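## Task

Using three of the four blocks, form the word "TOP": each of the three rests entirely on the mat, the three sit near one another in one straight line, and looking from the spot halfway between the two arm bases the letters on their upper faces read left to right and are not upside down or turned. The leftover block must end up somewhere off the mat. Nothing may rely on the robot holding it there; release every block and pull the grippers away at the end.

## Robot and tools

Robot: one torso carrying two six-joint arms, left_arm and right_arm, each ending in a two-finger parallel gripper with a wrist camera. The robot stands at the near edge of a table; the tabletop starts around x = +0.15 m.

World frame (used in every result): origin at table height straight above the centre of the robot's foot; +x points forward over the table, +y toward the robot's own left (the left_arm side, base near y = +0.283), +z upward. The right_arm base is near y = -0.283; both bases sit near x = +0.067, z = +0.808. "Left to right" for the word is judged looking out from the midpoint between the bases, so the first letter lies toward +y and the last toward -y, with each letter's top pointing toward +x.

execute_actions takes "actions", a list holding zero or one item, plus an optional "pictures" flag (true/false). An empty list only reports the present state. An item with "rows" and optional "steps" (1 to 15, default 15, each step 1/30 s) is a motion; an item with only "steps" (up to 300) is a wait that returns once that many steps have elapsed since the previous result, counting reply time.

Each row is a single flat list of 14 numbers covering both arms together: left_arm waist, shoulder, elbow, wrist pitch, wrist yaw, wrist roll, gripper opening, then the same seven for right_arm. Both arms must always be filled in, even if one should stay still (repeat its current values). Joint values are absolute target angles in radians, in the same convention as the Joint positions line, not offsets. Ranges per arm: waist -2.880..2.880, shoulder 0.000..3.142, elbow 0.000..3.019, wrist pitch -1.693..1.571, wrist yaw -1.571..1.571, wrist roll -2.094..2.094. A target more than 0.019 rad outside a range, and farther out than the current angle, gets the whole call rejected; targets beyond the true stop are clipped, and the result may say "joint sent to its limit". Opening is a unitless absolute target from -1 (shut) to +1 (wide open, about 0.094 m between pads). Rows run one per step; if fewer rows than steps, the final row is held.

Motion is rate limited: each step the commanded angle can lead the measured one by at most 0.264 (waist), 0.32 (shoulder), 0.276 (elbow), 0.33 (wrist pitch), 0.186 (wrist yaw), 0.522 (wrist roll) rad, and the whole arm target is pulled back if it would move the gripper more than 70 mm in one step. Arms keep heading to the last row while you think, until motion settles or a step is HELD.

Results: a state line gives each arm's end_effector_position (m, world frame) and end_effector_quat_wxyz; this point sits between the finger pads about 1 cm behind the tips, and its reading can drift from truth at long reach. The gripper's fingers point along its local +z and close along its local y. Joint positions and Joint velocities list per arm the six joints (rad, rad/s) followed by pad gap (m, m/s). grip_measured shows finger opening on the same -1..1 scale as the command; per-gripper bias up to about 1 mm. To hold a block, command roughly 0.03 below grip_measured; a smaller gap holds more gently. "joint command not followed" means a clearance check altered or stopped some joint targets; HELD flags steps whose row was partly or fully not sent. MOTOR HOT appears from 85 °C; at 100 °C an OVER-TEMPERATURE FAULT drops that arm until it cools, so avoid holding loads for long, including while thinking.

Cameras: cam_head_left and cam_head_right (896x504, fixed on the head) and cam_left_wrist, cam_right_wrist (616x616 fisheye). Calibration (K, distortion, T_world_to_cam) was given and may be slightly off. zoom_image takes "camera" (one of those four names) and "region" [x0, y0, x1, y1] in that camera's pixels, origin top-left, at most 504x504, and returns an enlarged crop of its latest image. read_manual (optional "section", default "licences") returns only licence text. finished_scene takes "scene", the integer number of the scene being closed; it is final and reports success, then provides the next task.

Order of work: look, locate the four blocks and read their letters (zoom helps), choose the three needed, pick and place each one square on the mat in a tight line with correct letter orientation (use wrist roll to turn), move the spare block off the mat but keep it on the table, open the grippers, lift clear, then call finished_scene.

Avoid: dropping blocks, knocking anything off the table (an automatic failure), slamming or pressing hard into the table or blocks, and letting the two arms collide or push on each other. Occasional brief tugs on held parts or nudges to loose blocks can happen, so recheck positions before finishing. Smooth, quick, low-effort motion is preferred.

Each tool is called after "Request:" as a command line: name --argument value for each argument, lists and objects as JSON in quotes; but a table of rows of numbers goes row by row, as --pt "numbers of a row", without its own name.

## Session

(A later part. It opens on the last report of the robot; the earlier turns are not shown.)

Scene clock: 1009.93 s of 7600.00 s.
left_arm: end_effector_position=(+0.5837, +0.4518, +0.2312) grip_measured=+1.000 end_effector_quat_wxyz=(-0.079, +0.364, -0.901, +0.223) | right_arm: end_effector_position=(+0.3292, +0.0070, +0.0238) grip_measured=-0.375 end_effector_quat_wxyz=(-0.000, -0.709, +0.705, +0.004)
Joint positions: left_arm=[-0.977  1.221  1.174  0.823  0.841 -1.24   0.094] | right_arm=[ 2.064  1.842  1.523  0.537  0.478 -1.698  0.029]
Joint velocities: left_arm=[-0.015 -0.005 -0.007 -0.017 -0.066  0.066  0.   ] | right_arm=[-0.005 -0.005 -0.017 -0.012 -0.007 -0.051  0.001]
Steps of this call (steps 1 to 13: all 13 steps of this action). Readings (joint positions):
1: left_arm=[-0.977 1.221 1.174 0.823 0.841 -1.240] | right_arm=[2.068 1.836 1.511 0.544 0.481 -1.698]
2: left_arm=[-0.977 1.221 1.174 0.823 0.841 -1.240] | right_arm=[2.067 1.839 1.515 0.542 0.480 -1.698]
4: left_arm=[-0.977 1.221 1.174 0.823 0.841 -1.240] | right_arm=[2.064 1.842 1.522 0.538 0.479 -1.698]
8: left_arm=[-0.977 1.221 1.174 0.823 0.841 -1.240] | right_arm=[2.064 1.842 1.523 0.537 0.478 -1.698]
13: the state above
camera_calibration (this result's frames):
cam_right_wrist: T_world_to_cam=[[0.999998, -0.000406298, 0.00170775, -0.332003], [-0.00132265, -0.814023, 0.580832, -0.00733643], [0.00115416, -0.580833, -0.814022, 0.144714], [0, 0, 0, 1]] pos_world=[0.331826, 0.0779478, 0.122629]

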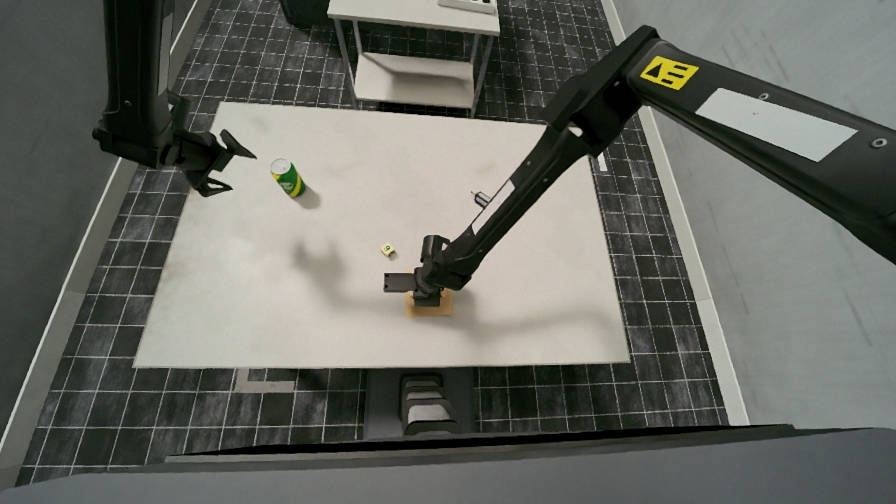

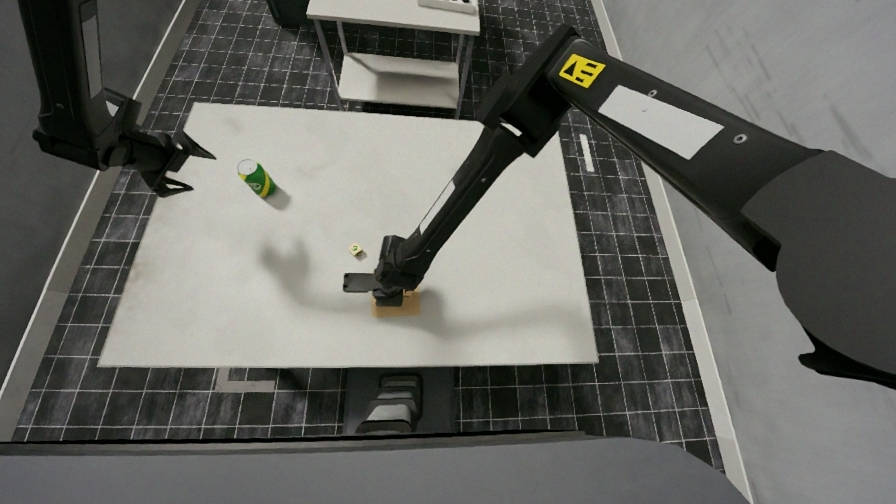

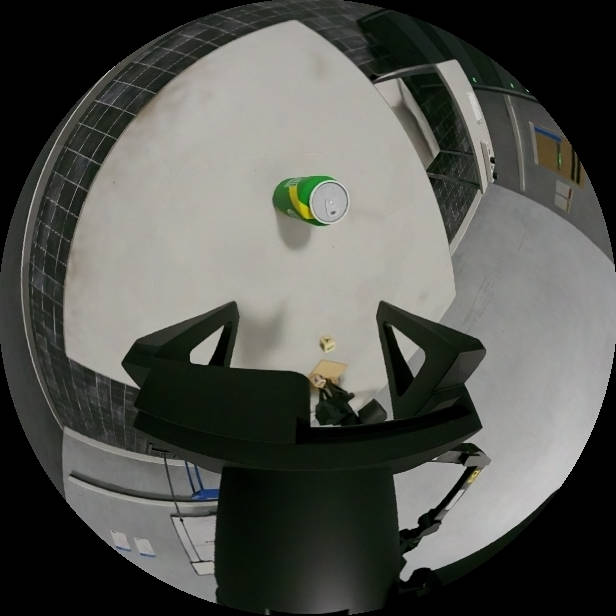

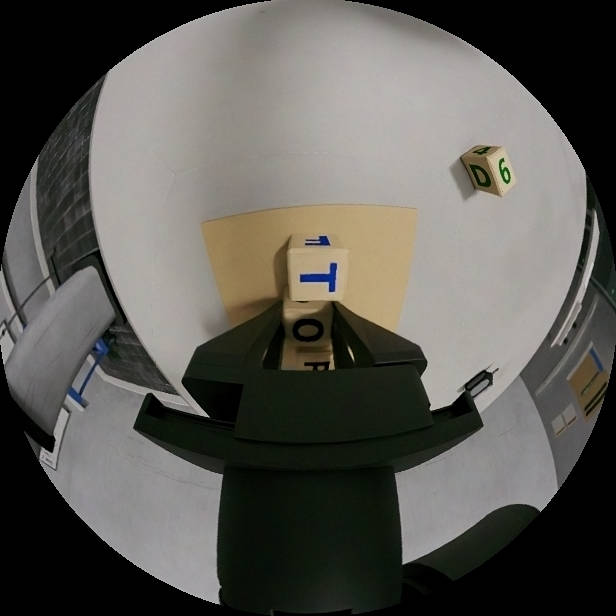

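Request:
execute_actions --actions '[{"rows": [[-0.977,1.221,1.174,0.823,0.841,-1.24,1,2.0508,1.8490,1.5270,0.5192,0.4740,-1.7075,-0.41],[-0.977,1.221,1.174,0.823,0.841,-1.24,1,2.0504,1.8490,1.5270,0.5192,0.4740,-1.7075,-0.41],[-0.977,1.221,1.174,0.823,0.841,-1.24,1,2.0500,1.8490,1.5270,0.5192,0.4740,-1.7075,-0.41],[-0.977,1.221,1.174,0.823,0.841,-1.24,1,2.0496,1.8490,1.5270,0.5192,0.4740,-1.7075,-0.41],[-0.977,1.221,1.174,0.823,0.841,-1.24,1,2.0493,1.8490,1.5270,0.5192,0.4740,-1.7075,-0.41],[-0.977,1.221,1.174,0.823,0.841,-1.24,1,2.0493,1.8490,1.5280,0.5192,0.4740,-1.7075,-0.41],[-0.977,1.221,1.174,0.823,0.841,-1.24,1,2.0493,1.8490,1.5290,0.5192,0.4740,-1.7075,-0.41],[-0.977,1.221,1.174,0.823,0.841,-1.24,1,2.0493,1.8490,1.5300,0.5192,0.4740,-1.7075,-0.41],[-0.977,1.221,1.174,0.823,0.841,-1.24,1,2.0493,1.8490,1.5310,0.5192,0.4740,-1.7075,-0.41],[-0.977,1.221,1.174,0.823,0.841,-1.24,1,2.0493,1.8490,1.5320,0.5192,0.4740,-1.7075,-0.41],[-0.977,1.221,1.174,0.823,0.841,-1.24,1,2.0493,1.8490,1.5330,0.5192,0.4740,-1.7075,-0.41]], "steps": 15}]'

Request:
zoom_image --camera "cam_right_wrist" --region '[228, 220, 388, 380]'

Scene clock: 1039.63 s of 7600.00 s.
left_arm: end_effector_position=(+0.5837, +0.4518, +0.2312) grip_measured=+1.000 end_effector_quat_wxyz=(-0.079, +0.364, -0.901, +0.223) | right_arm: end_effector_position=(+0.3292, +0.0070, +0.0238) grip_measured=-0.375 end_effector_quat_wxyz=(-0.000, -0.709, +0.705, +0.004)
Joint positions: left_arm=[-0.977  1.221  1.174  0.823  0.841 -1.24   0.094] | right_arm=[ 2.064  1.842  1.523  0.537  0.478 -1.698  0.029]
Joint velocities: left_arm=[-0.005 -0.005 -0.007  0.002 -0.007  0.007  0.   ] | right_arm=[-0.005 -0.015 -0.002 -0.022 -0.066  0.022  0.001]
Steps of this call (steps 1 to 15: the robot went on to your last target; steps 16 to 90: nothing new was sent; then 26.20 s passed at rest; steps 91 to 105: all 15 steps of this action). Readings (joint positions):
91: left_arm=[-0.977 1.221 1.174 0.823 0.841 -1.240] | right_arm=[2.064 1.842 1.523 0.537 0.478 -1.698]
92: left_arm=[-0.977 1.221 1.174 0.823 0.841 -1.240] | right_arm=[2.064 1.842 1.523 0.537 0.478 -1.698]
94: left_arm=[-0.977 1.221 1.174 0.823 0.841 -1.240] | right_arm=[2.064 1.842 1.523 0.537 0.478 -1.698]
98: left_arm=[-0.977 1.221 1.174 0.823 0.841 -1.240] | right_arm=[2.064 1.842 1.523 0.537 0.478 -1.698]
105: the state above
camera_calibration (this result's frames):
cam_right_wrist: T_world_to_cam=[[0.999998, -0.000406298, 0.00170775, -0.332003], [-0.00132265, -0.814023, 0.580832, -0.00733643], [0.00115416, -0.580833, -0.814022, 0.144714], [0, 0, 0, 1]] pos_world=[0.331826, 0.0779478, 0.122629]

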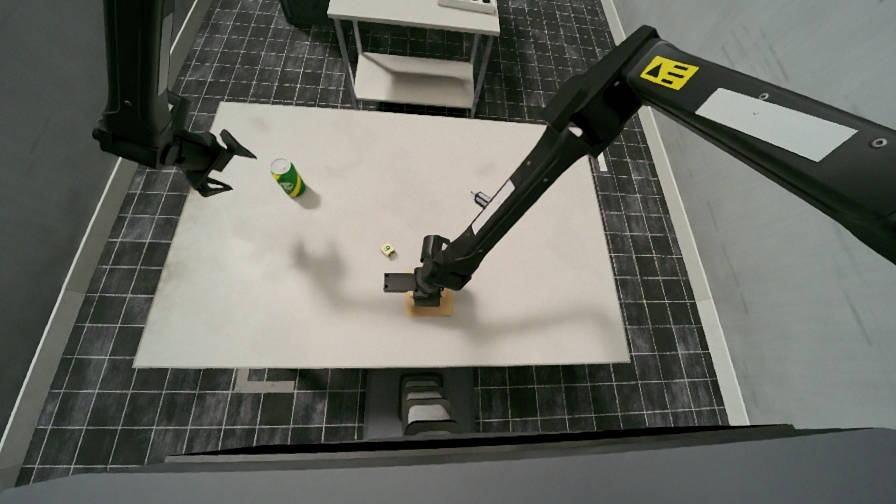

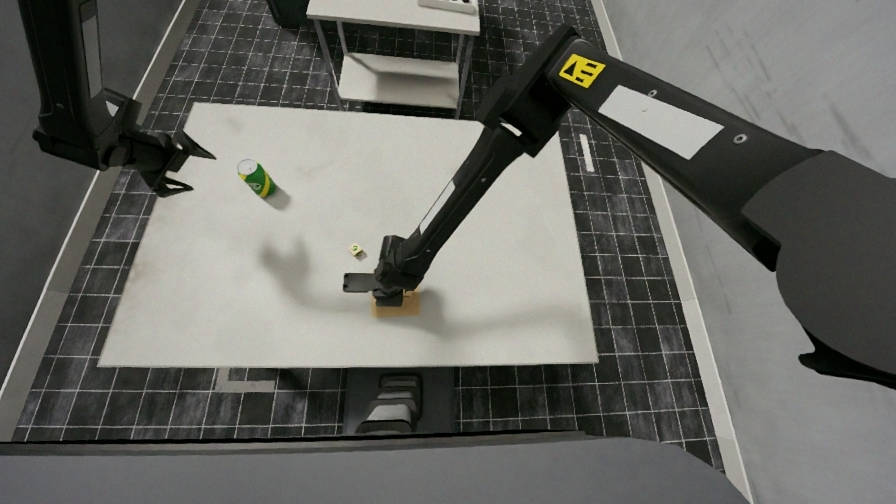

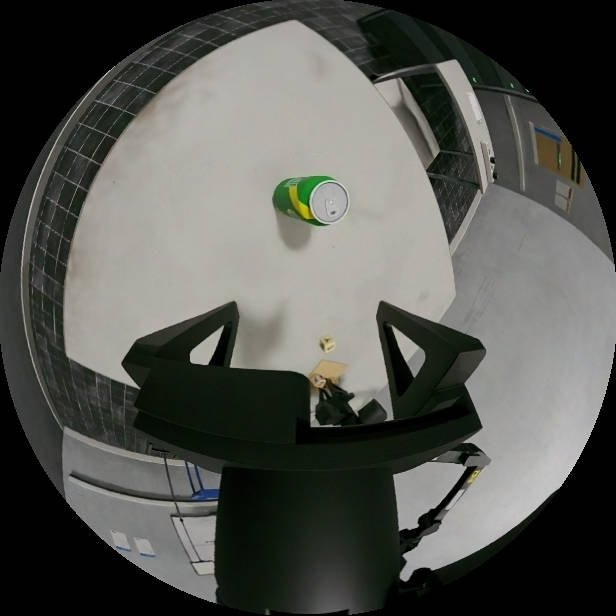

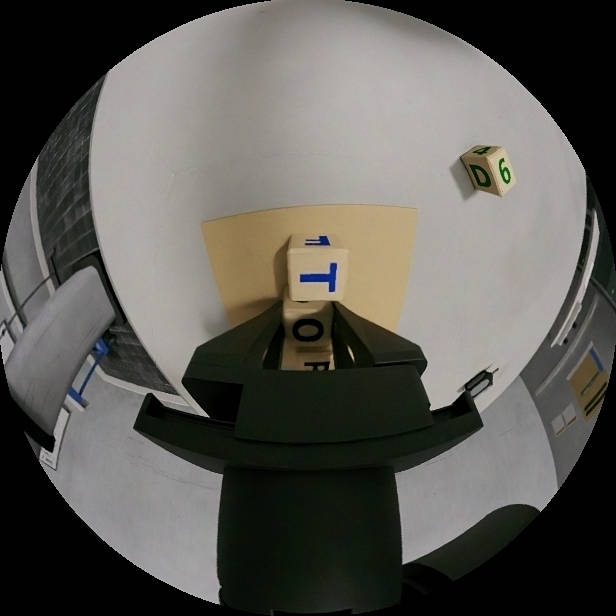

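Region (228, 220, 388, 380) of cam_right_wrist's 616x616 image, scaled by 3.150, with more detail than that image has.

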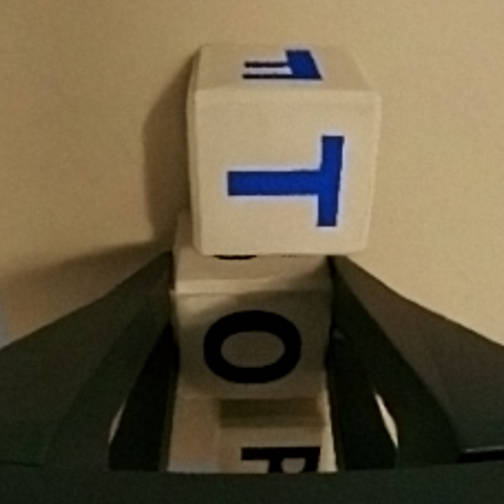

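Request:
execute_actions --actions '[{"rows": [[-0.977,1.221,1.174,0.823,0.841,-1.24,1,2.0600,1.8380,1.5200,0.5230,0.4760,-1.7075,-0.41],[-0.977,1.221,1.174,0.823,0.841,-1.24,1,2.0600,1.8330,1.5200,0.5230,0.4760,-1.7075,-0.41],[-0.977,1.221,1.174,0.823,0.841,-1.24,1,2.0600,1.8315,1.5200,0.5230,0.4760,-1.7075,-0.41],[-0.977,1.221,1.174,0.823,0.841,-1.24,1,2.0600,1.8300,1.5200,0.5230,0.4760,-1.7075,-0.41],[-0.977,1.221,1.174,0.823,0.841,-1.24,1,2.0600,1.8287,1.5200,0.5230,0.4760,-1.7075,-0.41],[-0.977,1.221,1.174,0.823,0.841,-1.24,1,2.0600,1.8274,1.5200,0.5230,0.4760,-1.7075,-0.41],[-0.977,1.221,1.174,0.823,0.841,-1.24,1,2.0600,1.8262,1.5200,0.5230,0.4760,-1.7075,-0.41],[-0.977,1.221,1.174,0.823,0.841,-1.24,1,2.0600,1.8252,1.5200,0.5230,0.4760,-1.7075,-0.41],[-0.977,1.221,1.174,0.823,0.841,-1.24,1,2.0600,1.8246,1.5200,0.5230,0.4760,-1.7075,-0.41]], "steps": 15}]' --pictures false

Scene clock: 1057.23 s of 7600.00 s.
left_arm: end_effector_position=(+0.5837, +0.4518, +0.2312) grip_measured=+1.000 end_effector_quat_wxyz=(-0.079, +0.364, -0.901, +0.223) | right_arm: end_effector_position=(+0.3295, +0.0070, +0.0238) grip_measured=-0.375 end_effector_quat_wxyz=(-0.000, -0.709, +0.705, +0.004)
Joint positions: left_arm=[-0.977  1.221  1.174  0.823  0.841 -1.24   0.094] | right_arm=[ 2.064  1.842  1.523  0.537  0.478 -1.698  0.029]
Joint velocities: left_arm=[-0.005 -0.015 -0.007  0.012  0.051  0.022  0.   ] | right_arm=[ 0.005  0.005  0.007  0.007 -0.007  0.022 -0.001]
Steps of this call (steps 1 to 15: the robot went on to your last target; steps 16 to 90: nothing new was sent; then 14.10 s passed at rest; steps 91 to 105: all 15 steps of this action). Readings (joint positions):
91: left_arm=[-0.977 1.221 1.174 0.823 0.841 -1.240] | right_arm=[2.064 1.842 1.523 0.537 0.478 -1.698]
92: left_arm=[-0.977 1.221 1.174 0.823 0.841 -1.240] | right_arm=[2.064 1.842 1.523 0.537 0.478 -1.698]
94: left_arm=[-0.977 1.221 1.174 0.823 0.841 -1.240] | right_arm=[2.064 1.842 1.523 0.537 0.478 -1.698]
98: left_arm=[-0.977 1.221 1.174 0.823 0.841 -1.240] | right_arm=[2.064 1.842 1.523 0.537 0.478 -1.698]
105: the state above

Request:
execute_actions --actions '[{"rows": [[-0.977,1.221,1.174,0.823,0.841,-1.24,1,2.0620,1.8300,1.5100,0.5300,0.4760,-1.7075,-0.41],[-0.977,1.221,1.174,0.823,0.841,-1.24,1,2.0620,1.8300,1.5060,0.5300,0.4760,-1.7075,-0.41],[-0.977,1.221,1.174,0.823,0.841,-1.24,1,2.0620,1.8295,1.5045,0.5300,0.4760,-1.7075,-0.41],[-0.977,1.221,1.174,0.823,0.841,-1.24,1,2.0620,1.8285,1.5035,0.5300,0.4760,-1.7075,-0.41],[-0.977,1.221,1.174,0.823,0.841,-1.24,1,2.0620,1.8275,1.5025,0.5300,0.4760,-1.7075,-0.41],[-0.977,1.221,1.174,0.823,0.841,-1.24,1,2.0620,1.8264,1.5016,0.5300,0.4760,-1.7075,-0.41],[-0.977,1.221,1.174,0.823,0.841,-1.24,1,2.0620,1.8253,1.5008,0.5300,0.4760,-1.7075,-0.41],[-0.977,1.221,1.174,0.823,0.841,-1.24,1,2.0620,1.8242,1.5000,0.5300,0.4760,-1.7075,-0.41],[-0.977,1.221,1.174,0.823,0.841,-1.24,1,2.0620,1.8231,1.4995,0.5300,0.4760,-1.7075,-0.41],[-0.977,1.221,1.174,0.823,0.841,-1.24,1,2.0620,1.8221,1.4990,0.5300,0.4760,-1.7075,-0.41],[-0.977,1.221,1.174,0.823,0.841,-1.24,1,2.0620,1.8213,1.4990,0.5300,0.4760,-1.7075,-0.41]], "steps": 15}]' --pictures false

Request:
execute_actions --actions '[{"steps": 6}]'

Request:
zoom_image --camera "cam_right_wrist" --region '[228, 220, 388, 380]'

Scene clock: 1072.00 s of 7600.00 s.
left_arm: end_effector_position=(+0.5837, +0.4518, +0.2312) grip_measured=+1.000 end_effector_quat_wxyz=(-0.079, +0.364, -0.901, +0.223) | right_arm: end_effector_position=(+0.3312, +0.0065, +0.0243) grip_measured=-0.375 end_effector_quat_wxyz=(+0.000, -0.708, +0.706, +0.003)
Joint positions: left_arm=[-0.977  1.221  1.174  0.823  0.841 -1.24   0.094] | right_arm=[ 2.064  1.839  1.522  0.537  0.478 -1.698  0.029]
Joint velocities: left_arm=[-0.015  0.015  0.007 -0.002 -0.007 -0.022  0.   ] | right_arm=[-0.005 -0.024  0.002 -0.012 -0.125 -0.051 -0.001]
Steps of this call (steps 1 to 15: the robot went on to your last target; steps 16 to 90: nothing new was sent; then 11.27 s passed at rest; steps 91 to 105: all 15 steps of this action). Readings (joint positions):
91: left_arm=[-0.977 1.221 1.174 0.823 0.841 -1.240] | right_arm=[2.064 1.842 1.523 0.537 0.478 -1.698]
92: left_arm=[-0.977 1.221 1.174 0.823 0.841 -1.240] | right_arm=[2.064 1.842 1.523 0.537 0.478 -1.698]
94: left_arm=[-0.977 1.221 1.174 0.823 0.841 -1.240] | right_arm=[2.064 1.842 1.523 0.537 0.478 -1.698]
98: left_arm=[-0.977 1.221 1.174 0.823 0.841 -1.240] | right_arm=[2.064 1.842 1.523 0.537 0.478 -1.698]
105: the state above

Scene clock: 1072.20 s of 7600.00 s.
left_arm: end_effector_position=(+0.5837, +0.4518, +0.2312) grip_measured=+1.000 end_effector_quat_wxyz=(-0.079, +0.364, -0.901, +0.223) | right_arm: end_effector_position=(+0.3339, +0.0060, +0.0246) grip_measured=-0.375 end_effector_quat_wxyz=(+0.001, -0.708, +0.706, +0.002)
Joint positions: left_arm=[-0.977  1.221  1.174  0.823  0.841 -1.24   0.094] | right_arm=[ 2.064  1.835  1.522  0.537  0.478 -1.698  0.029]
Joint velocities: left_arm=[-0.015  0.005 -0.017 -0.027  0.037  0.066  0.   ] | right_arm=[-0.015 -0.015  0.007  0.012  0.007 -0.066 -0.   ]
Steps of this call (steps 1 to 6: the robot went on to your last target). Readings (joint positions):
1: left_arm=[-0.977 1.221 1.174 0.823 0.841 -1.240] | right_arm=[2.064 1.838 1.522 0.537 0.478 -1.698]
2: left_arm=[-0.977 1.221 1.174 0.823 0.841 -1.240] | right_arm=[2.064 1.837 1.522 0.537 0.478 -1.698]
4: left_arm=[-0.977 1.221 1.174 0.823 0.841 -1.240] | right_arm=[2.064 1.836 1.522 0.537 0.478 -1.698]
6: the state above
camera_calibration (this result's frames):
cam_right_wrist: T_world_to_cam=[[0.999973, -0.00305819, 0.00673782, -0.336822], [-0.00640535, -0.813643, 0.58133, -0.0069738], [0.00370435, -0.581357, -0.81364, 0.143926], [0, 0, 0, 1]] pos_world=[0.336235, 0.0769682, 0.123427]

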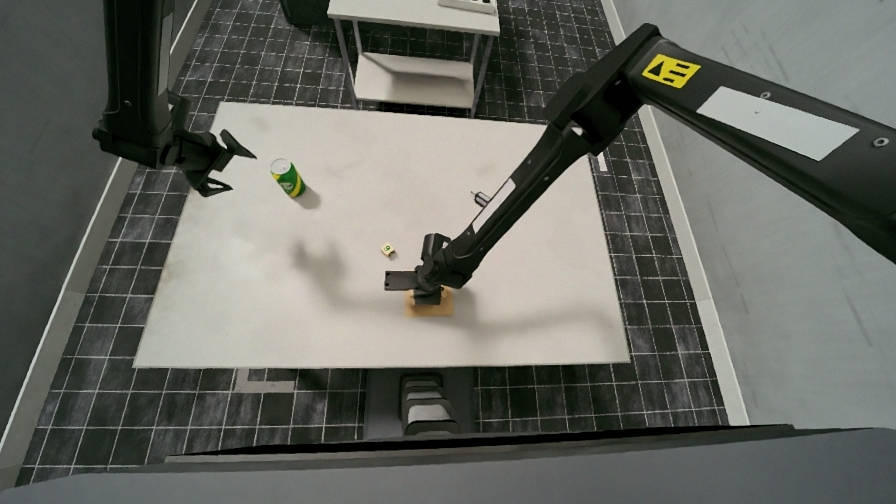

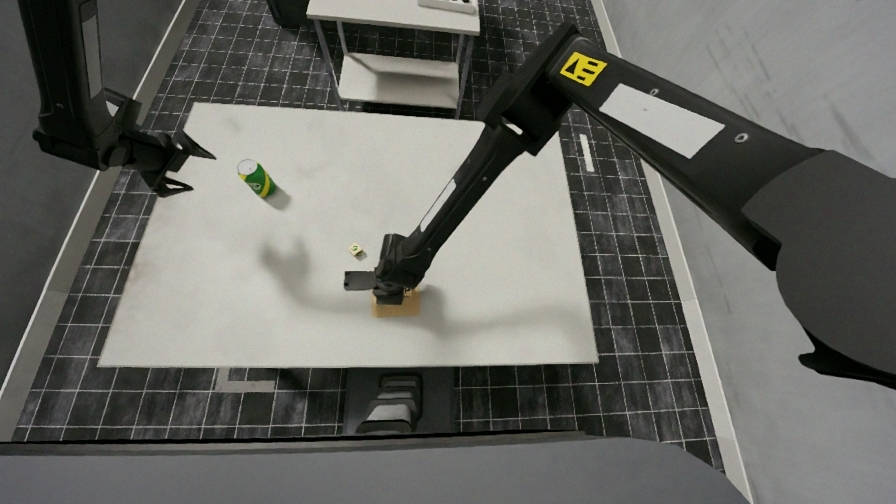

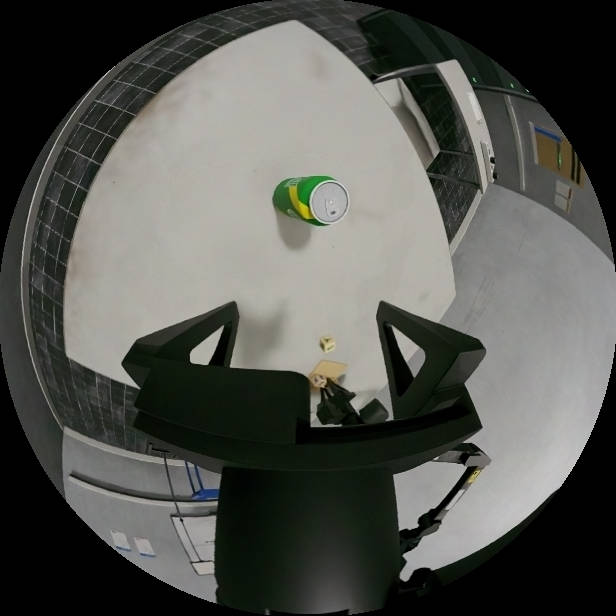

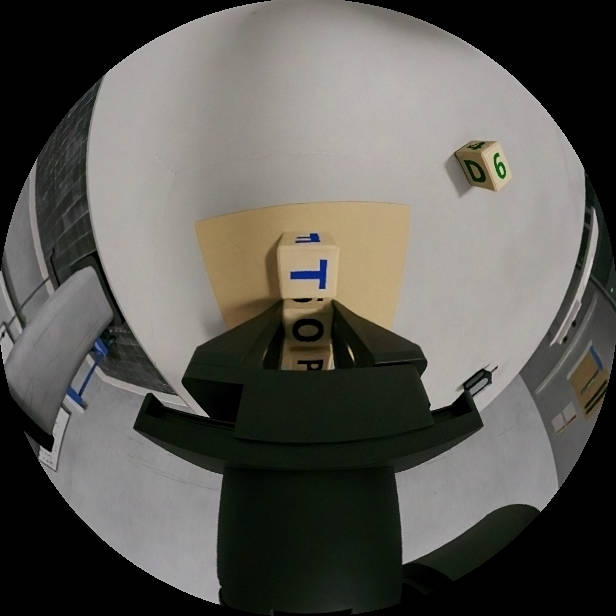

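Region (228, 220, 388, 380) of cam_right_wrist's 616x616 image, scaled by 3.150, with more detail than that image has.

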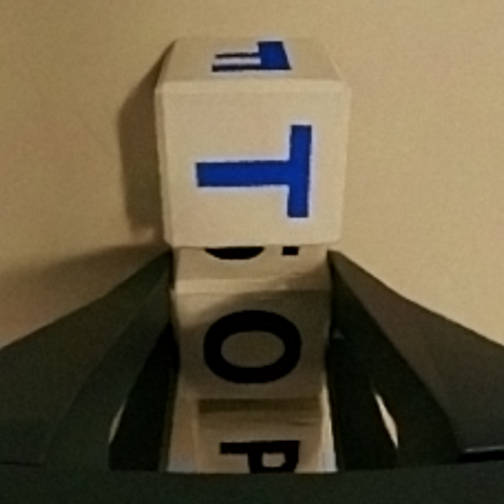

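Request:
execute_actions --actions '[{"rows": [[-0.977,1.221,1.174,0.823,0.841,-1.24,1,2.0560,1.8340,1.5150,0.5300,0.4760,-1.7075,-0.41],[-0.977,1.221,1.174,0.823,0.841,-1.24,1,2.0540,1.8340,1.5150,0.5300,0.4760,-1.7075,-0.41],[-0.977,1.221,1.174,0.823,0.841,-1.24,1,2.0530,1.8340,1.5150,0.5300,0.4760,-1.7075,-0.41],[-0.977,1.221,1.174,0.823,0.841,-1.24,1,2.0522,1.8340,1.5150,0.5300,0.4760,-1.7075,-0.41],[-0.977,1.221,1.174,0.823,0.841,-1.24,1,2.0515,1.8340,1.5150,0.5300,0.4760,-1.7075,-0.41],[-0.977,1.221,1.174,0.823,0.841,-1.24,1,2.0509,1.8340,1.5150,0.5300,0.4760,-1.7075,-0.41],[-0.977,1.221,1.174,0.823,0.841,-1.24,1,2.0503,1.8340,1.5150,0.5300,0.4760,-1.7075,-0.41],[-0.977,1.221,1.174,0.823,0.841,-1.24,1,2.0498,1.8340,1.5150,0.5300,0.4760,-1.7075,-0.41],[-0.977,1.221,1.174,0.823,0.841,-1.24,1,2.0494,1.8340,1.5150,0.5300,0.4760,-1.7075,-0.41]], "steps": 15}]' --pictures false

Scene clock: 1078.63 s of 7600.00 s.
left_arm: end_effector_position=(+0.5837, +0.4518, +0.2312) grip_measured=+1.000 end_effector_quat_wxyz=(-0.079, +0.364, -0.901, +0.223) | right_arm: end_effector_position=(+0.3341, +0.0049, +0.0242) grip_measured=-0.375 end_effector_quat_wxyz=(+0.001, -0.708, +0.706, +0.001)
Joint positions: left_arm=[-0.977  1.221  1.174  0.823  0.841 -1.24   0.094] | right_arm=[ 2.062  1.835  1.522  0.537  0.478 -1.698  0.029]
Joint velocities: left_arm=[-0.005 -0.015 -0.017 -0.012 -0.022 -0.037  0.   ] | right_arm=[-0.015 -0.005 -0.002 -0.002  0.051 -0.051 -0.   ]
Steps of this call (steps 1 to 15: the robot went on to your last target; steps 16 to 90: nothing new was sent; then 2.93 s passed at rest; steps 91 to 105: all 15 steps of this action). Readings (joint positions):
91: left_arm=[-0.977 1.221 1.174 0.823 0.841 -1.240] | right_arm=[2.064 1.835 1.522 0.537 0.478 -1.698]
92: left_arm=[-0.977 1.221 1.174 0.823 0.841 -1.240] | right_arm=[2.064 1.835 1.522 0.537 0.478 -1.698]
94: left_arm=[-0.977 1.221 1.174 0.823 0.841 -1.240] | right_arm=[2.064 1.835 1.522 0.537 0.478 -1.698]
98: left_arm=[-0.977 1.221 1.174 0.823 0.841 -1.240] | right_arm=[2.064 1.835 1.522 0.537 0.478 -1.698]
105: the state above

Request:
execute_actions --actions '[{"rows": [[-0.977,1.221,1.174,0.823,0.841,-1.24,1,2.0488,1.8340,1.5150,0.5300,0.4760,-1.7075,-0.41],[-0.977,1.221,1.174,0.823,0.841,-1.24,1,2.0482,1.8340,1.5150,0.5300,0.4760,-1.7075,-0.41],[-0.977,1.221,1.174,0.823,0.841,-1.24,1,2.0476,1.8340,1.5150,0.5300,0.4760,-1.7075,-0.41]], "steps": 12}]'

Request:
zoom_image --camera "cam_right_wrist" --region '[228, 220, 388, 380]'

Scene clock: 1081.83 s of 7600.00 s.
left_arm: end_effector_position=(+0.5837, +0.4518, +0.2312) grip_measured=+1.000 end_effector_quat_wxyz=(-0.079, +0.364, -0.901, +0.223) | right_arm: end_effector_position=(+0.3341, +0.0046, +0.0241) grip_measured=-0.375 end_effector_quat_wxyz=(+0.001, -0.708, +0.706, +0.001)
Joint positions: left_arm=[-0.977  1.221  1.174  0.823  0.841 -1.24   0.094] | right_arm=[ 2.062  1.835  1.522  0.537  0.478 -1.698  0.029]
Joint velocities: left_arm=[-0.015  0.005  0.012 -0.012  0.051 -0.037  0.   ] | right_arm=[-0.005 -0.005 -0.017 -0.002 -0.11  -0.037 -0.002]
Steps of this call (steps 1 to 15: the robot went on to your last target; steps 16 to 84: nothing new was sent; steps 85 to 96: all 12 steps of this action). Readings (joint positions):
85: left_arm=[-0.977 1.221 1.174 0.823 0.841 -1.240] | right_arm=[2.062 1.835 1.522 0.537 0.478 -1.698]
86: left_arm=[-0.977 1.221 1.174 0.823 0.841 -1.240] | right_arm=[2.062 1.835 1.522 0.537 0.478 -1.698]
88: left_arm=[-0.977 1.221 1.174 0.823 0.841 -1.240] | right_arm=[2.062 1.835 1.522 0.537 0.478 -1.698]
92: left_arm=[-0.977 1.221 1.174 0.823 0.841 -1.240] | right_arm=[2.062 1.835 1.522 0.537 0.478 -1.698]
96: the state above
camera_calibration (this result's frames):
cam_right_wrist: T_world_to_cam=[[0.999971, -0.00284583, 0.00704078, -0.33699], [-0.00641646, -0.812531, 0.582883, -0.00786965], [0.00406207, -0.582911, -0.812526, 0.142542], [0, 0, 0, 1]] pos_world=[0.336351, 0.0757357, 0.122778]

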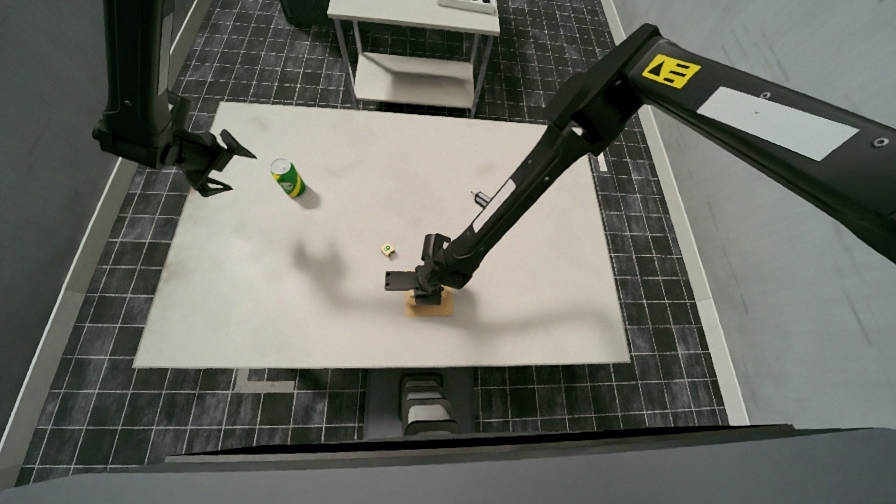

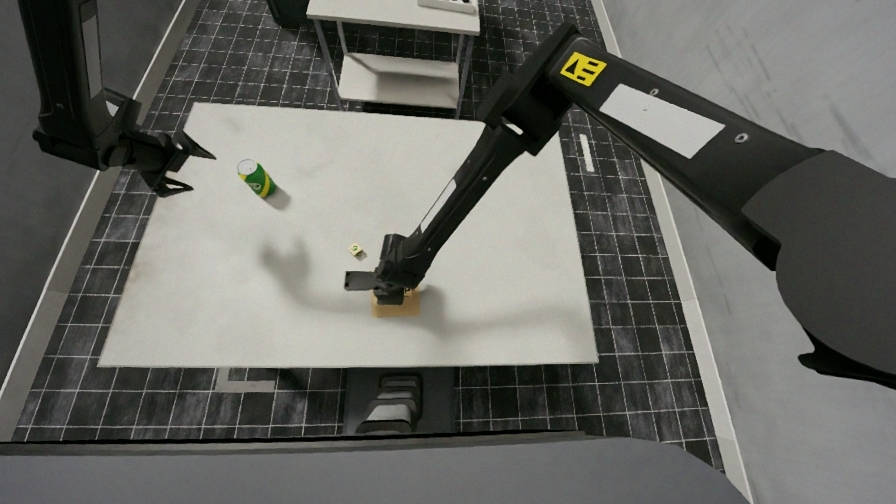

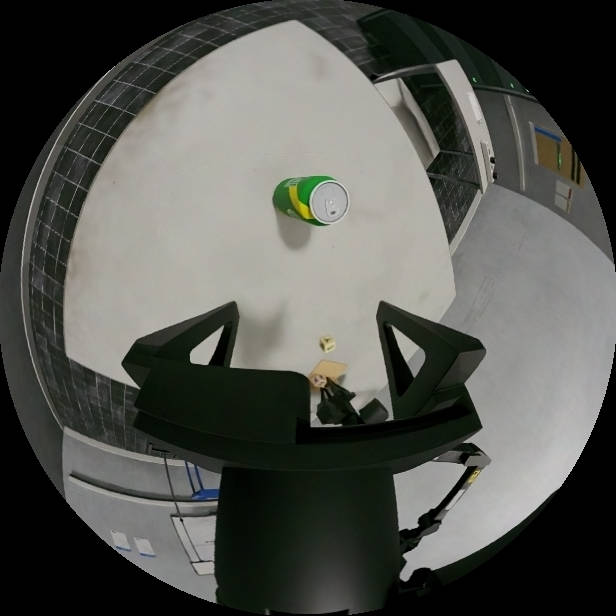

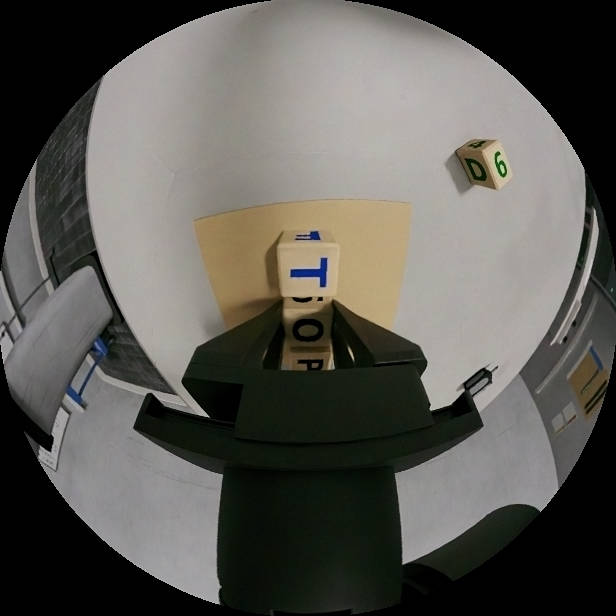

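Region (228, 220, 388, 380) of cam_right_wrist's 616x616 image, scaled by 3.150, with more detail than that image has.

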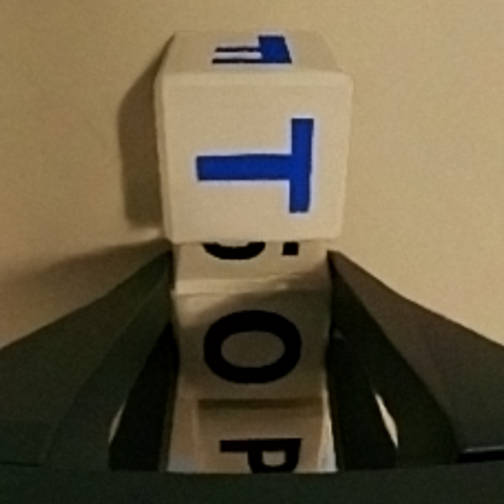

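Request:
execute_actions --actions '[{"rows": [[-0.977,1.221,1.174,0.823,0.841,-1.24,1,2.0600,1.8340,1.5150,0.5300,0.4760,-1.7075,-0.39],[-0.977,1.221,1.174,0.823,0.841,-1.24,1,2.0600,1.8340,1.5150,0.5300,0.4760,-1.7075,-0.37],[-0.977,1.221,1.174,0.823,0.841,-1.24,1,2.0600,1.8340,1.5150,0.5300,0.4760,-1.7075,-0.34],[-0.977,1.221,1.174,0.823,0.841,-1.24,1,2.0600,1.8340,1.5150,0.5300,0.4760,-1.7075,-0.29],[-0.977,1.221,1.174,0.823,0.841,-1.24,1,2.0600,1.8340,1.5150,0.5300,0.4760,-1.7075,-0.22],[-0.977,1.221,1.174,0.823,0.841,-1.24,1,2.0600,1.8340,1.5150,0.5300,0.4760,-1.7075,-0.13],[-0.977,1.221,1.174,0.823,0.841,-1.24,1,2.0600,1.8340,1.5150,0.5300,0.4760,-1.7075,-0.03],[-0.977,1.221,1.174,0.823,0.841,-1.24,1,2.0600,1.8340,1.5150,0.5300,0.4760,-1.7075,0.08],[-0.977,1.221,1.174,0.823,0.841,-1.24,1,2.0600,1.8300,1.5100,0.5300,0.4760,-1.7075,0.19],[-0.977,1.221,1.174,0.823,0.841,-1.24,1,2.0600,1.8250,1.5040,0.5300,0.4760,-1.7075,0.30],[-0.977,1.221,1.174,0.823,0.841,-1.24,1,2.0600,1.8225,1.5010,0.5300,0.4760,-1.7075,0.40],[-0.977,1.221,1.174,0.823,0.841,-1.24,1,2.0600,1.8185,1.4955,0.5300,0.4760,-1.7075,0.48],[-0.977,1.221,1.174,0.823,0.841,-1.24,1,2.0600,1.8125,1.4875,0.5320,0.4760,-1.7075,0.54],[-0.977,1.221,1.174,0.823,0.841,-1.24,1,2.0600,1.8045,1.4770,0.5350,0.4760,-1.7075,0.58],[-0.977,1.221,1.174,0.823,0.841,-1.24,1,2.0600,1.7945,1.4640,0.5390,0.4760,-1.7075,0.60]], "steps": 15}]' --pictures false

Request:
execute_actions --actions '[{"rows": [[-0.977,1.221,1.174,0.823,0.841,-1.24,1,2.0600,1.7825,1.4490,0.5430,0.4760,-1.7075,0.6],[-0.977,1.221,1.174,0.823,0.841,-1.24,1,2.0590,1.7690,1.4320,0.5470,0.4750,-1.7075,0.6],[-0.977,1.221,1.174,0.823,0.841,-1.24,1,2.0570,1.7540,1.4135,0.5510,0.4730,-1.7075,0.6],[-0.977,1.221,1.174,0.823,0.841,-1.24,1,2.0540,1.7375,1.3935,0.5550,0.4700,-1.7075,0.6],[-0.977,1.221,1.174,0.823,0.841,-1.24,1,2.0495,1.7200,1.3725,0.5590,0.4660,-1.7075,0.6],[-0.977,1.221,1.174,0.823,0.841,-1.24,1,2.0435,1.7015,1.3505,0.5630,0.4605,-1.7075,0.6],[-0.977,1.221,1.174,0.823,0.841,-1.24,1,2.0360,1.6820,1.3280,0.5670,0.4535,-1.7075,0.6],[-0.977,1.221,1.174,0.823,0.841,-1.24,1,2.0270,1.6620,1.3050,0.5710,0.4450,-1.7075,0.6],[-0.977,1.221,1.174,0.823,0.841,-1.24,1,2.0165,1.6415,1.2815,0.5750,0.4350,-1.7075,0.6],[-0.977,1.221,1.174,0.823,0.841,-1.24,1,2.0050,1.6210,1.2580,0.5790,0.4240,-1.7075,0.6],[-0.977,1.221,1.174,0.823,0.841,-1.24,1,1.9925,1.6005,1.2345,0.5830,0.4120,-1.7075,0.6],[-0.977,1.221,1.174,0.823,0.841,-1.24,1,1.9790,1.5800,1.2110,0.5870,0.3990,-1.7075,0.6],[-0.977,1.221,1.174,0.823,0.841,-1.24,1,1.9650,1.5600,1.1880,0.5900,0.3855,-1.7075,0.6],[-0.977,1.221,1.174,0.823,0.841,-1.24,1,1.9505,1.5405,1.1655,0.5930,0.3715,-1.7075,0.6],[-0.977,1.221,1.174,0.823,0.841,-1.24,1,1.9360,1.5220,1.1440,0.5960,0.3575,-1.7075,0.6]], "steps": 15}]' --pictures false

Request:
execute_actions --actions '[{"rows": [[-0.977,1.221,1.174,0.823,0.841,-1.24,1,1.9215,1.5045,1.1240,0.5985,0.3435,-1.7075,0.6],[-0.977,1.221,1.174,0.823,0.841,-1.24,1,1.9075,1.4880,1.1050,0.6005,0.3300,-1.7075,0.6],[-0.977,1.221,1.174,0.823,0.841,-1.24,1,1.8940,1.4730,1.0880,0.6020,0.3170,-1.7075,0.6],[-0.977,1.221,1.174,0.823,0.841,-1.24,1,1.8815,1.4595,1.0725,0.6030,0.3050,-1.7075,0.6],[-0.977,1.221,1.174,0.823,0.841,-1.24,1,1.8700,1.4475,1.0590,0.6040,0.2940,-1.7075,0.6],[-0.977,1.221,1.174,0.823,0.841,-1.24,1,1.8600,1.4375,1.0475,0.6045,0.2845,-1.7075,0.6],[-0.977,1.221,1.174,0.823,0.841,-1.24,1,1.8520,1.4295,1.0380,0.6050,0.2765,-1.7075,0.6],[-0.977,1.221,1.174,0.823,0.841,-1.24,1,1.8455,1.4230,1.0310,0.6050,0.2700,-1.7075,0.6],[-0.977,1.221,1.174,0.823,0.841,-1.24,1,1.8410,1.4185,1.0255,0.6050,0.2655,-1.7075,0.6],[-0.977,1.221,1.174,0.823,0.841,-1.24,1,1.8385,1.4150,1.0220,0.6050,0.2625,-1.7075,0.6],[-0.977,1.221,1.174,0.823,0.841,-1.24,1,1.8375,1.4130,1.0200,0.6050,0.2610,-1.7075,0.6]], "steps": 15}]'

Request:
zoom_image --camera "cam_head_left" --region '[380, 235, 480, 325]'

Scene clock: 1112.27 s of 7600.00 s.
left_arm: end_effector_position=(+0.5837, +0.4518, +0.2312) grip_measured=+1.000 end_effector_quat_wxyz=(-0.079, +0.364, -0.901, +0.223) | right_arm: end_effector_position=(+0.3329, +0.0034, +0.0266) grip_measured=+0.586 end_effector_quat_wxyz=(-0.001, -0.709, +0.706, +0.003)
Joint positions: left_arm=[-0.977  1.221  1.174  0.823  0.841 -1.24   0.094] | right_arm=[ 2.062  1.829  1.511  0.537  0.478 -1.698  0.075]
Joint velocities: left_arm=[-0.015 -0.015  0.007  0.002 -0.051 -0.007  0.   ] | right_arm=[-0.015 -0.142 -0.256 -0.002 -0.037 -0.007  0.025]
Steps of this call (steps 1 to 15: the robot went on to your last target; steps 16 to 90: nothing new was sent; then 26.93 s passed at rest; steps 91 to 105: all 15 steps of this action). Readings (joint positions):
91: left_arm=[-0.977 1.221 1.174 0.823 0.841 -1.240] | right_arm=[2.062 1.835 1.522 0.537 0.478 -1.698]
92: left_arm=[-0.977 1.221 1.174 0.823 0.841 -1.240] | right_arm=[2.062 1.835 1.522 0.537 0.478 -1.698]
94: left_arm=[-0.977 1.221 1.174 0.823 0.841 -1.240] | right_arm=[2.062 1.835 1.522 0.537 0.478 -1.698]
98: left_arm=[-0.977 1.221 1.174 0.823 0.841 -1.240] | right_arm=[2.062 1.835 1.522 0.537 0.478 -1.698]
105: the state above

Scene clock: 1112.77 s of 7600.00 s.
left_arm: end_effector_position=(+0.5837, +0.4518, +0.2312) grip_measured=+1.000 end_effector_quat_wxyz=(-0.079, +0.364, -0.901, +0.223) | right_arm: end_effector_position=(+0.3579, -0.0749, +0.0932) grip_measured=+0.598 end_effector_quat_wxyz=(+0.011, -0.715, +0.699, +0.013)
Joint positions: left_arm=[-0.977  1.221  1.174  0.823  0.841 -1.24   0.094] | right_arm=[ 1.985  1.571  1.209  0.571  0.372 -1.698  0.075]
Joint velocities: left_arm=[-0.024  0.015  0.002  0.007  0.037 -0.037  0.   ] | right_arm=[-0.542 -0.669 -0.603  0.11  -0.374  0.066 -0.   ]
Steps of this call (steps 1 to 15: all 15 steps of this action). Readings (joint positions):
1: left_arm=[-0.977 1.221 1.174 0.823 0.841 -1.240] | right_arm=[2.062 1.822 1.500 0.537 0.478 -1.698]
2: left_arm=[-0.977 1.221 1.174 0.823 0.841 -1.240] | right_arm=[2.062 1.813 1.486 0.537 0.478 -1.698]
4: left_arm=[-0.977 1.221 1.174 0.823 0.841 -1.240] | right_arm=[2.062 1.790 1.451 0.537 0.476 -1.698]
8: left_arm=[-0.977 1.221 1.174 0.823 0.841 -1.240] | right_arm=[2.058 1.724 1.364 0.543 0.455 -1.698]
15: the state above

Scene clock: 1113.27 s of 7600.00 s.
left_arm: end_effector_position=(+0.5837, +0.4518, +0.2312) grip_measured=+1.000 end_effector_quat_wxyz=(-0.079, +0.364, -0.901, +0.223) | right_arm: end_effector_position=(+0.3671, -0.1701, +0.1237) grip_measured=+0.598 end_effector_quat_wxyz=(+0.001, -0.725, +0.689, -0.005)
Joint positions: left_arm=[-0.977  1.221  1.174  0.823  0.841 -1.24   0.094] | right_arm=[ 1.836  1.42   1.047  0.589  0.265 -1.698  0.075]
Joint velocities: left_arm=[-0.015 -0.005  0.017 -0.017  0.037 -0.051  0.   ] | right_arm=[-0.005 -0.005 -0.056  0.017 -0.037 -0.051  0.   ]
Steps of this call (steps 1 to 15: all 15 steps of this action). Readings (joint positions):
1: left_arm=[-0.977 1.221 1.174 0.823 0.841 -1.240] | right_arm=[1.966 1.549 1.188 0.574 0.359 -1.698]
2: left_arm=[-0.977 1.221 1.174 0.823 0.841 -1.240] | right_arm=[1.947 1.528 1.169 0.578 0.346 -1.698]
4: left_arm=[-0.977 1.221 1.174 0.823 0.841 -1.240] | right_arm=[1.910 1.490 1.133 0.583 0.321 -1.698]
8: left_arm=[-0.977 1.221 1.174 0.823 0.841 -1.240] | right_arm=[1.854 1.437 1.078 0.588 0.283 -1.698]
15: the state above
camera_calibration (this result's frames):
cam_right_wrist: T_world_to_cam=[[0.998821, 0.0457103, 0.0163546, -0.363683], [0.0272771, -0.80707, 0.589826, -0.219959], [0.0401604, -0.588684, -0.807365, 0.106695], [0, 0, 0, 1]] pos_world=[0.364969, -0.0980882, 0.221827]

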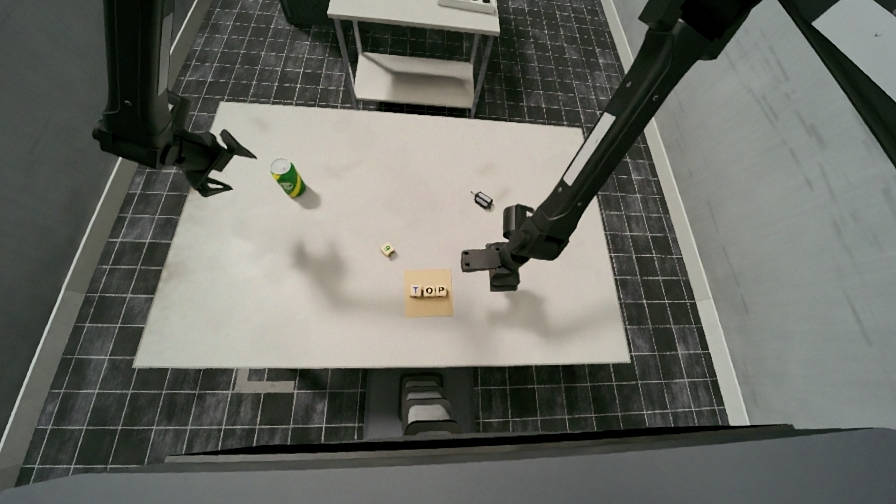

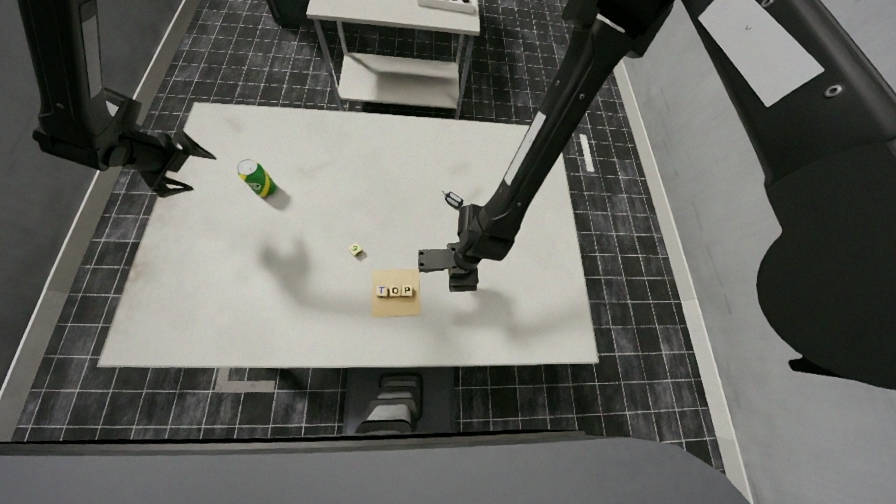

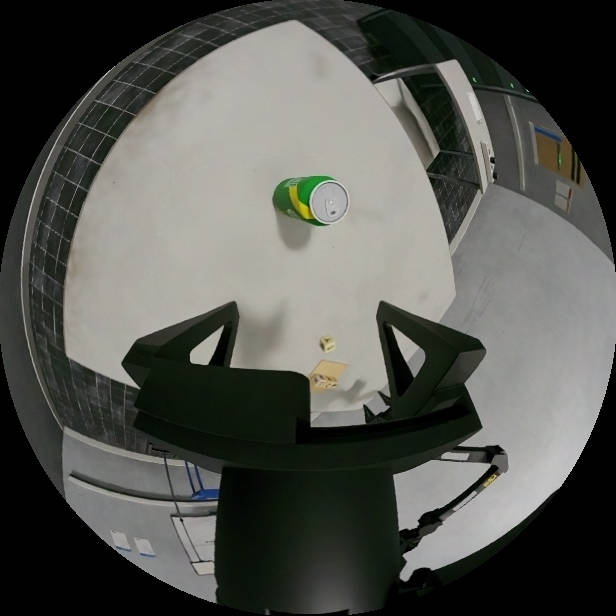

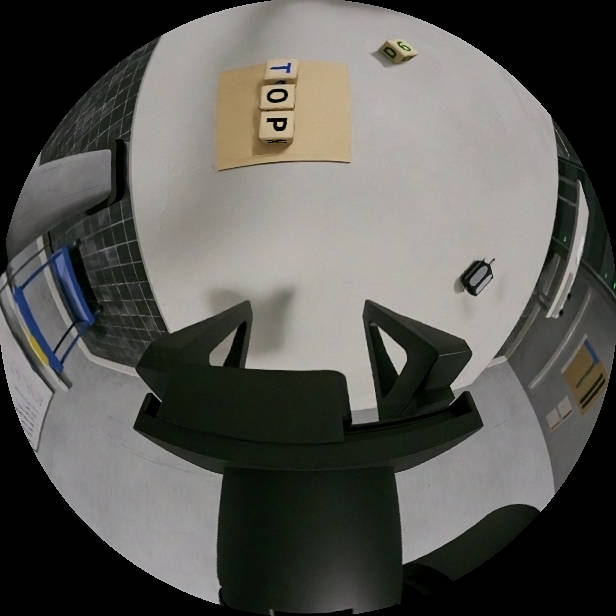

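Region (380, 235, 480, 325) of cam_head_left's 896x504 image, scaled by 5.040, with more detail than that image has; it fills the top 454 rows of this view, and the rest is white.

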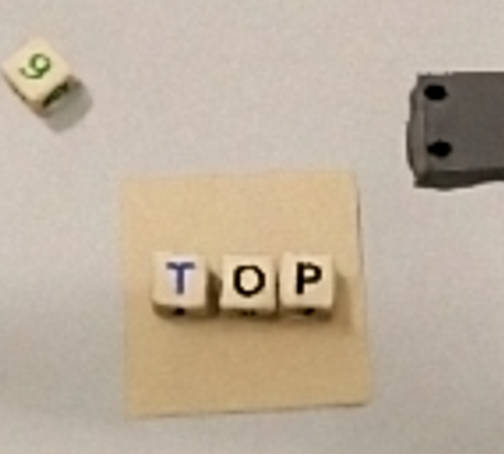

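TOP is spelled on the mat, in a row, with the fourth block off the mat.

Request:
finished_scene --scene 1

The scene is finished: the task was done.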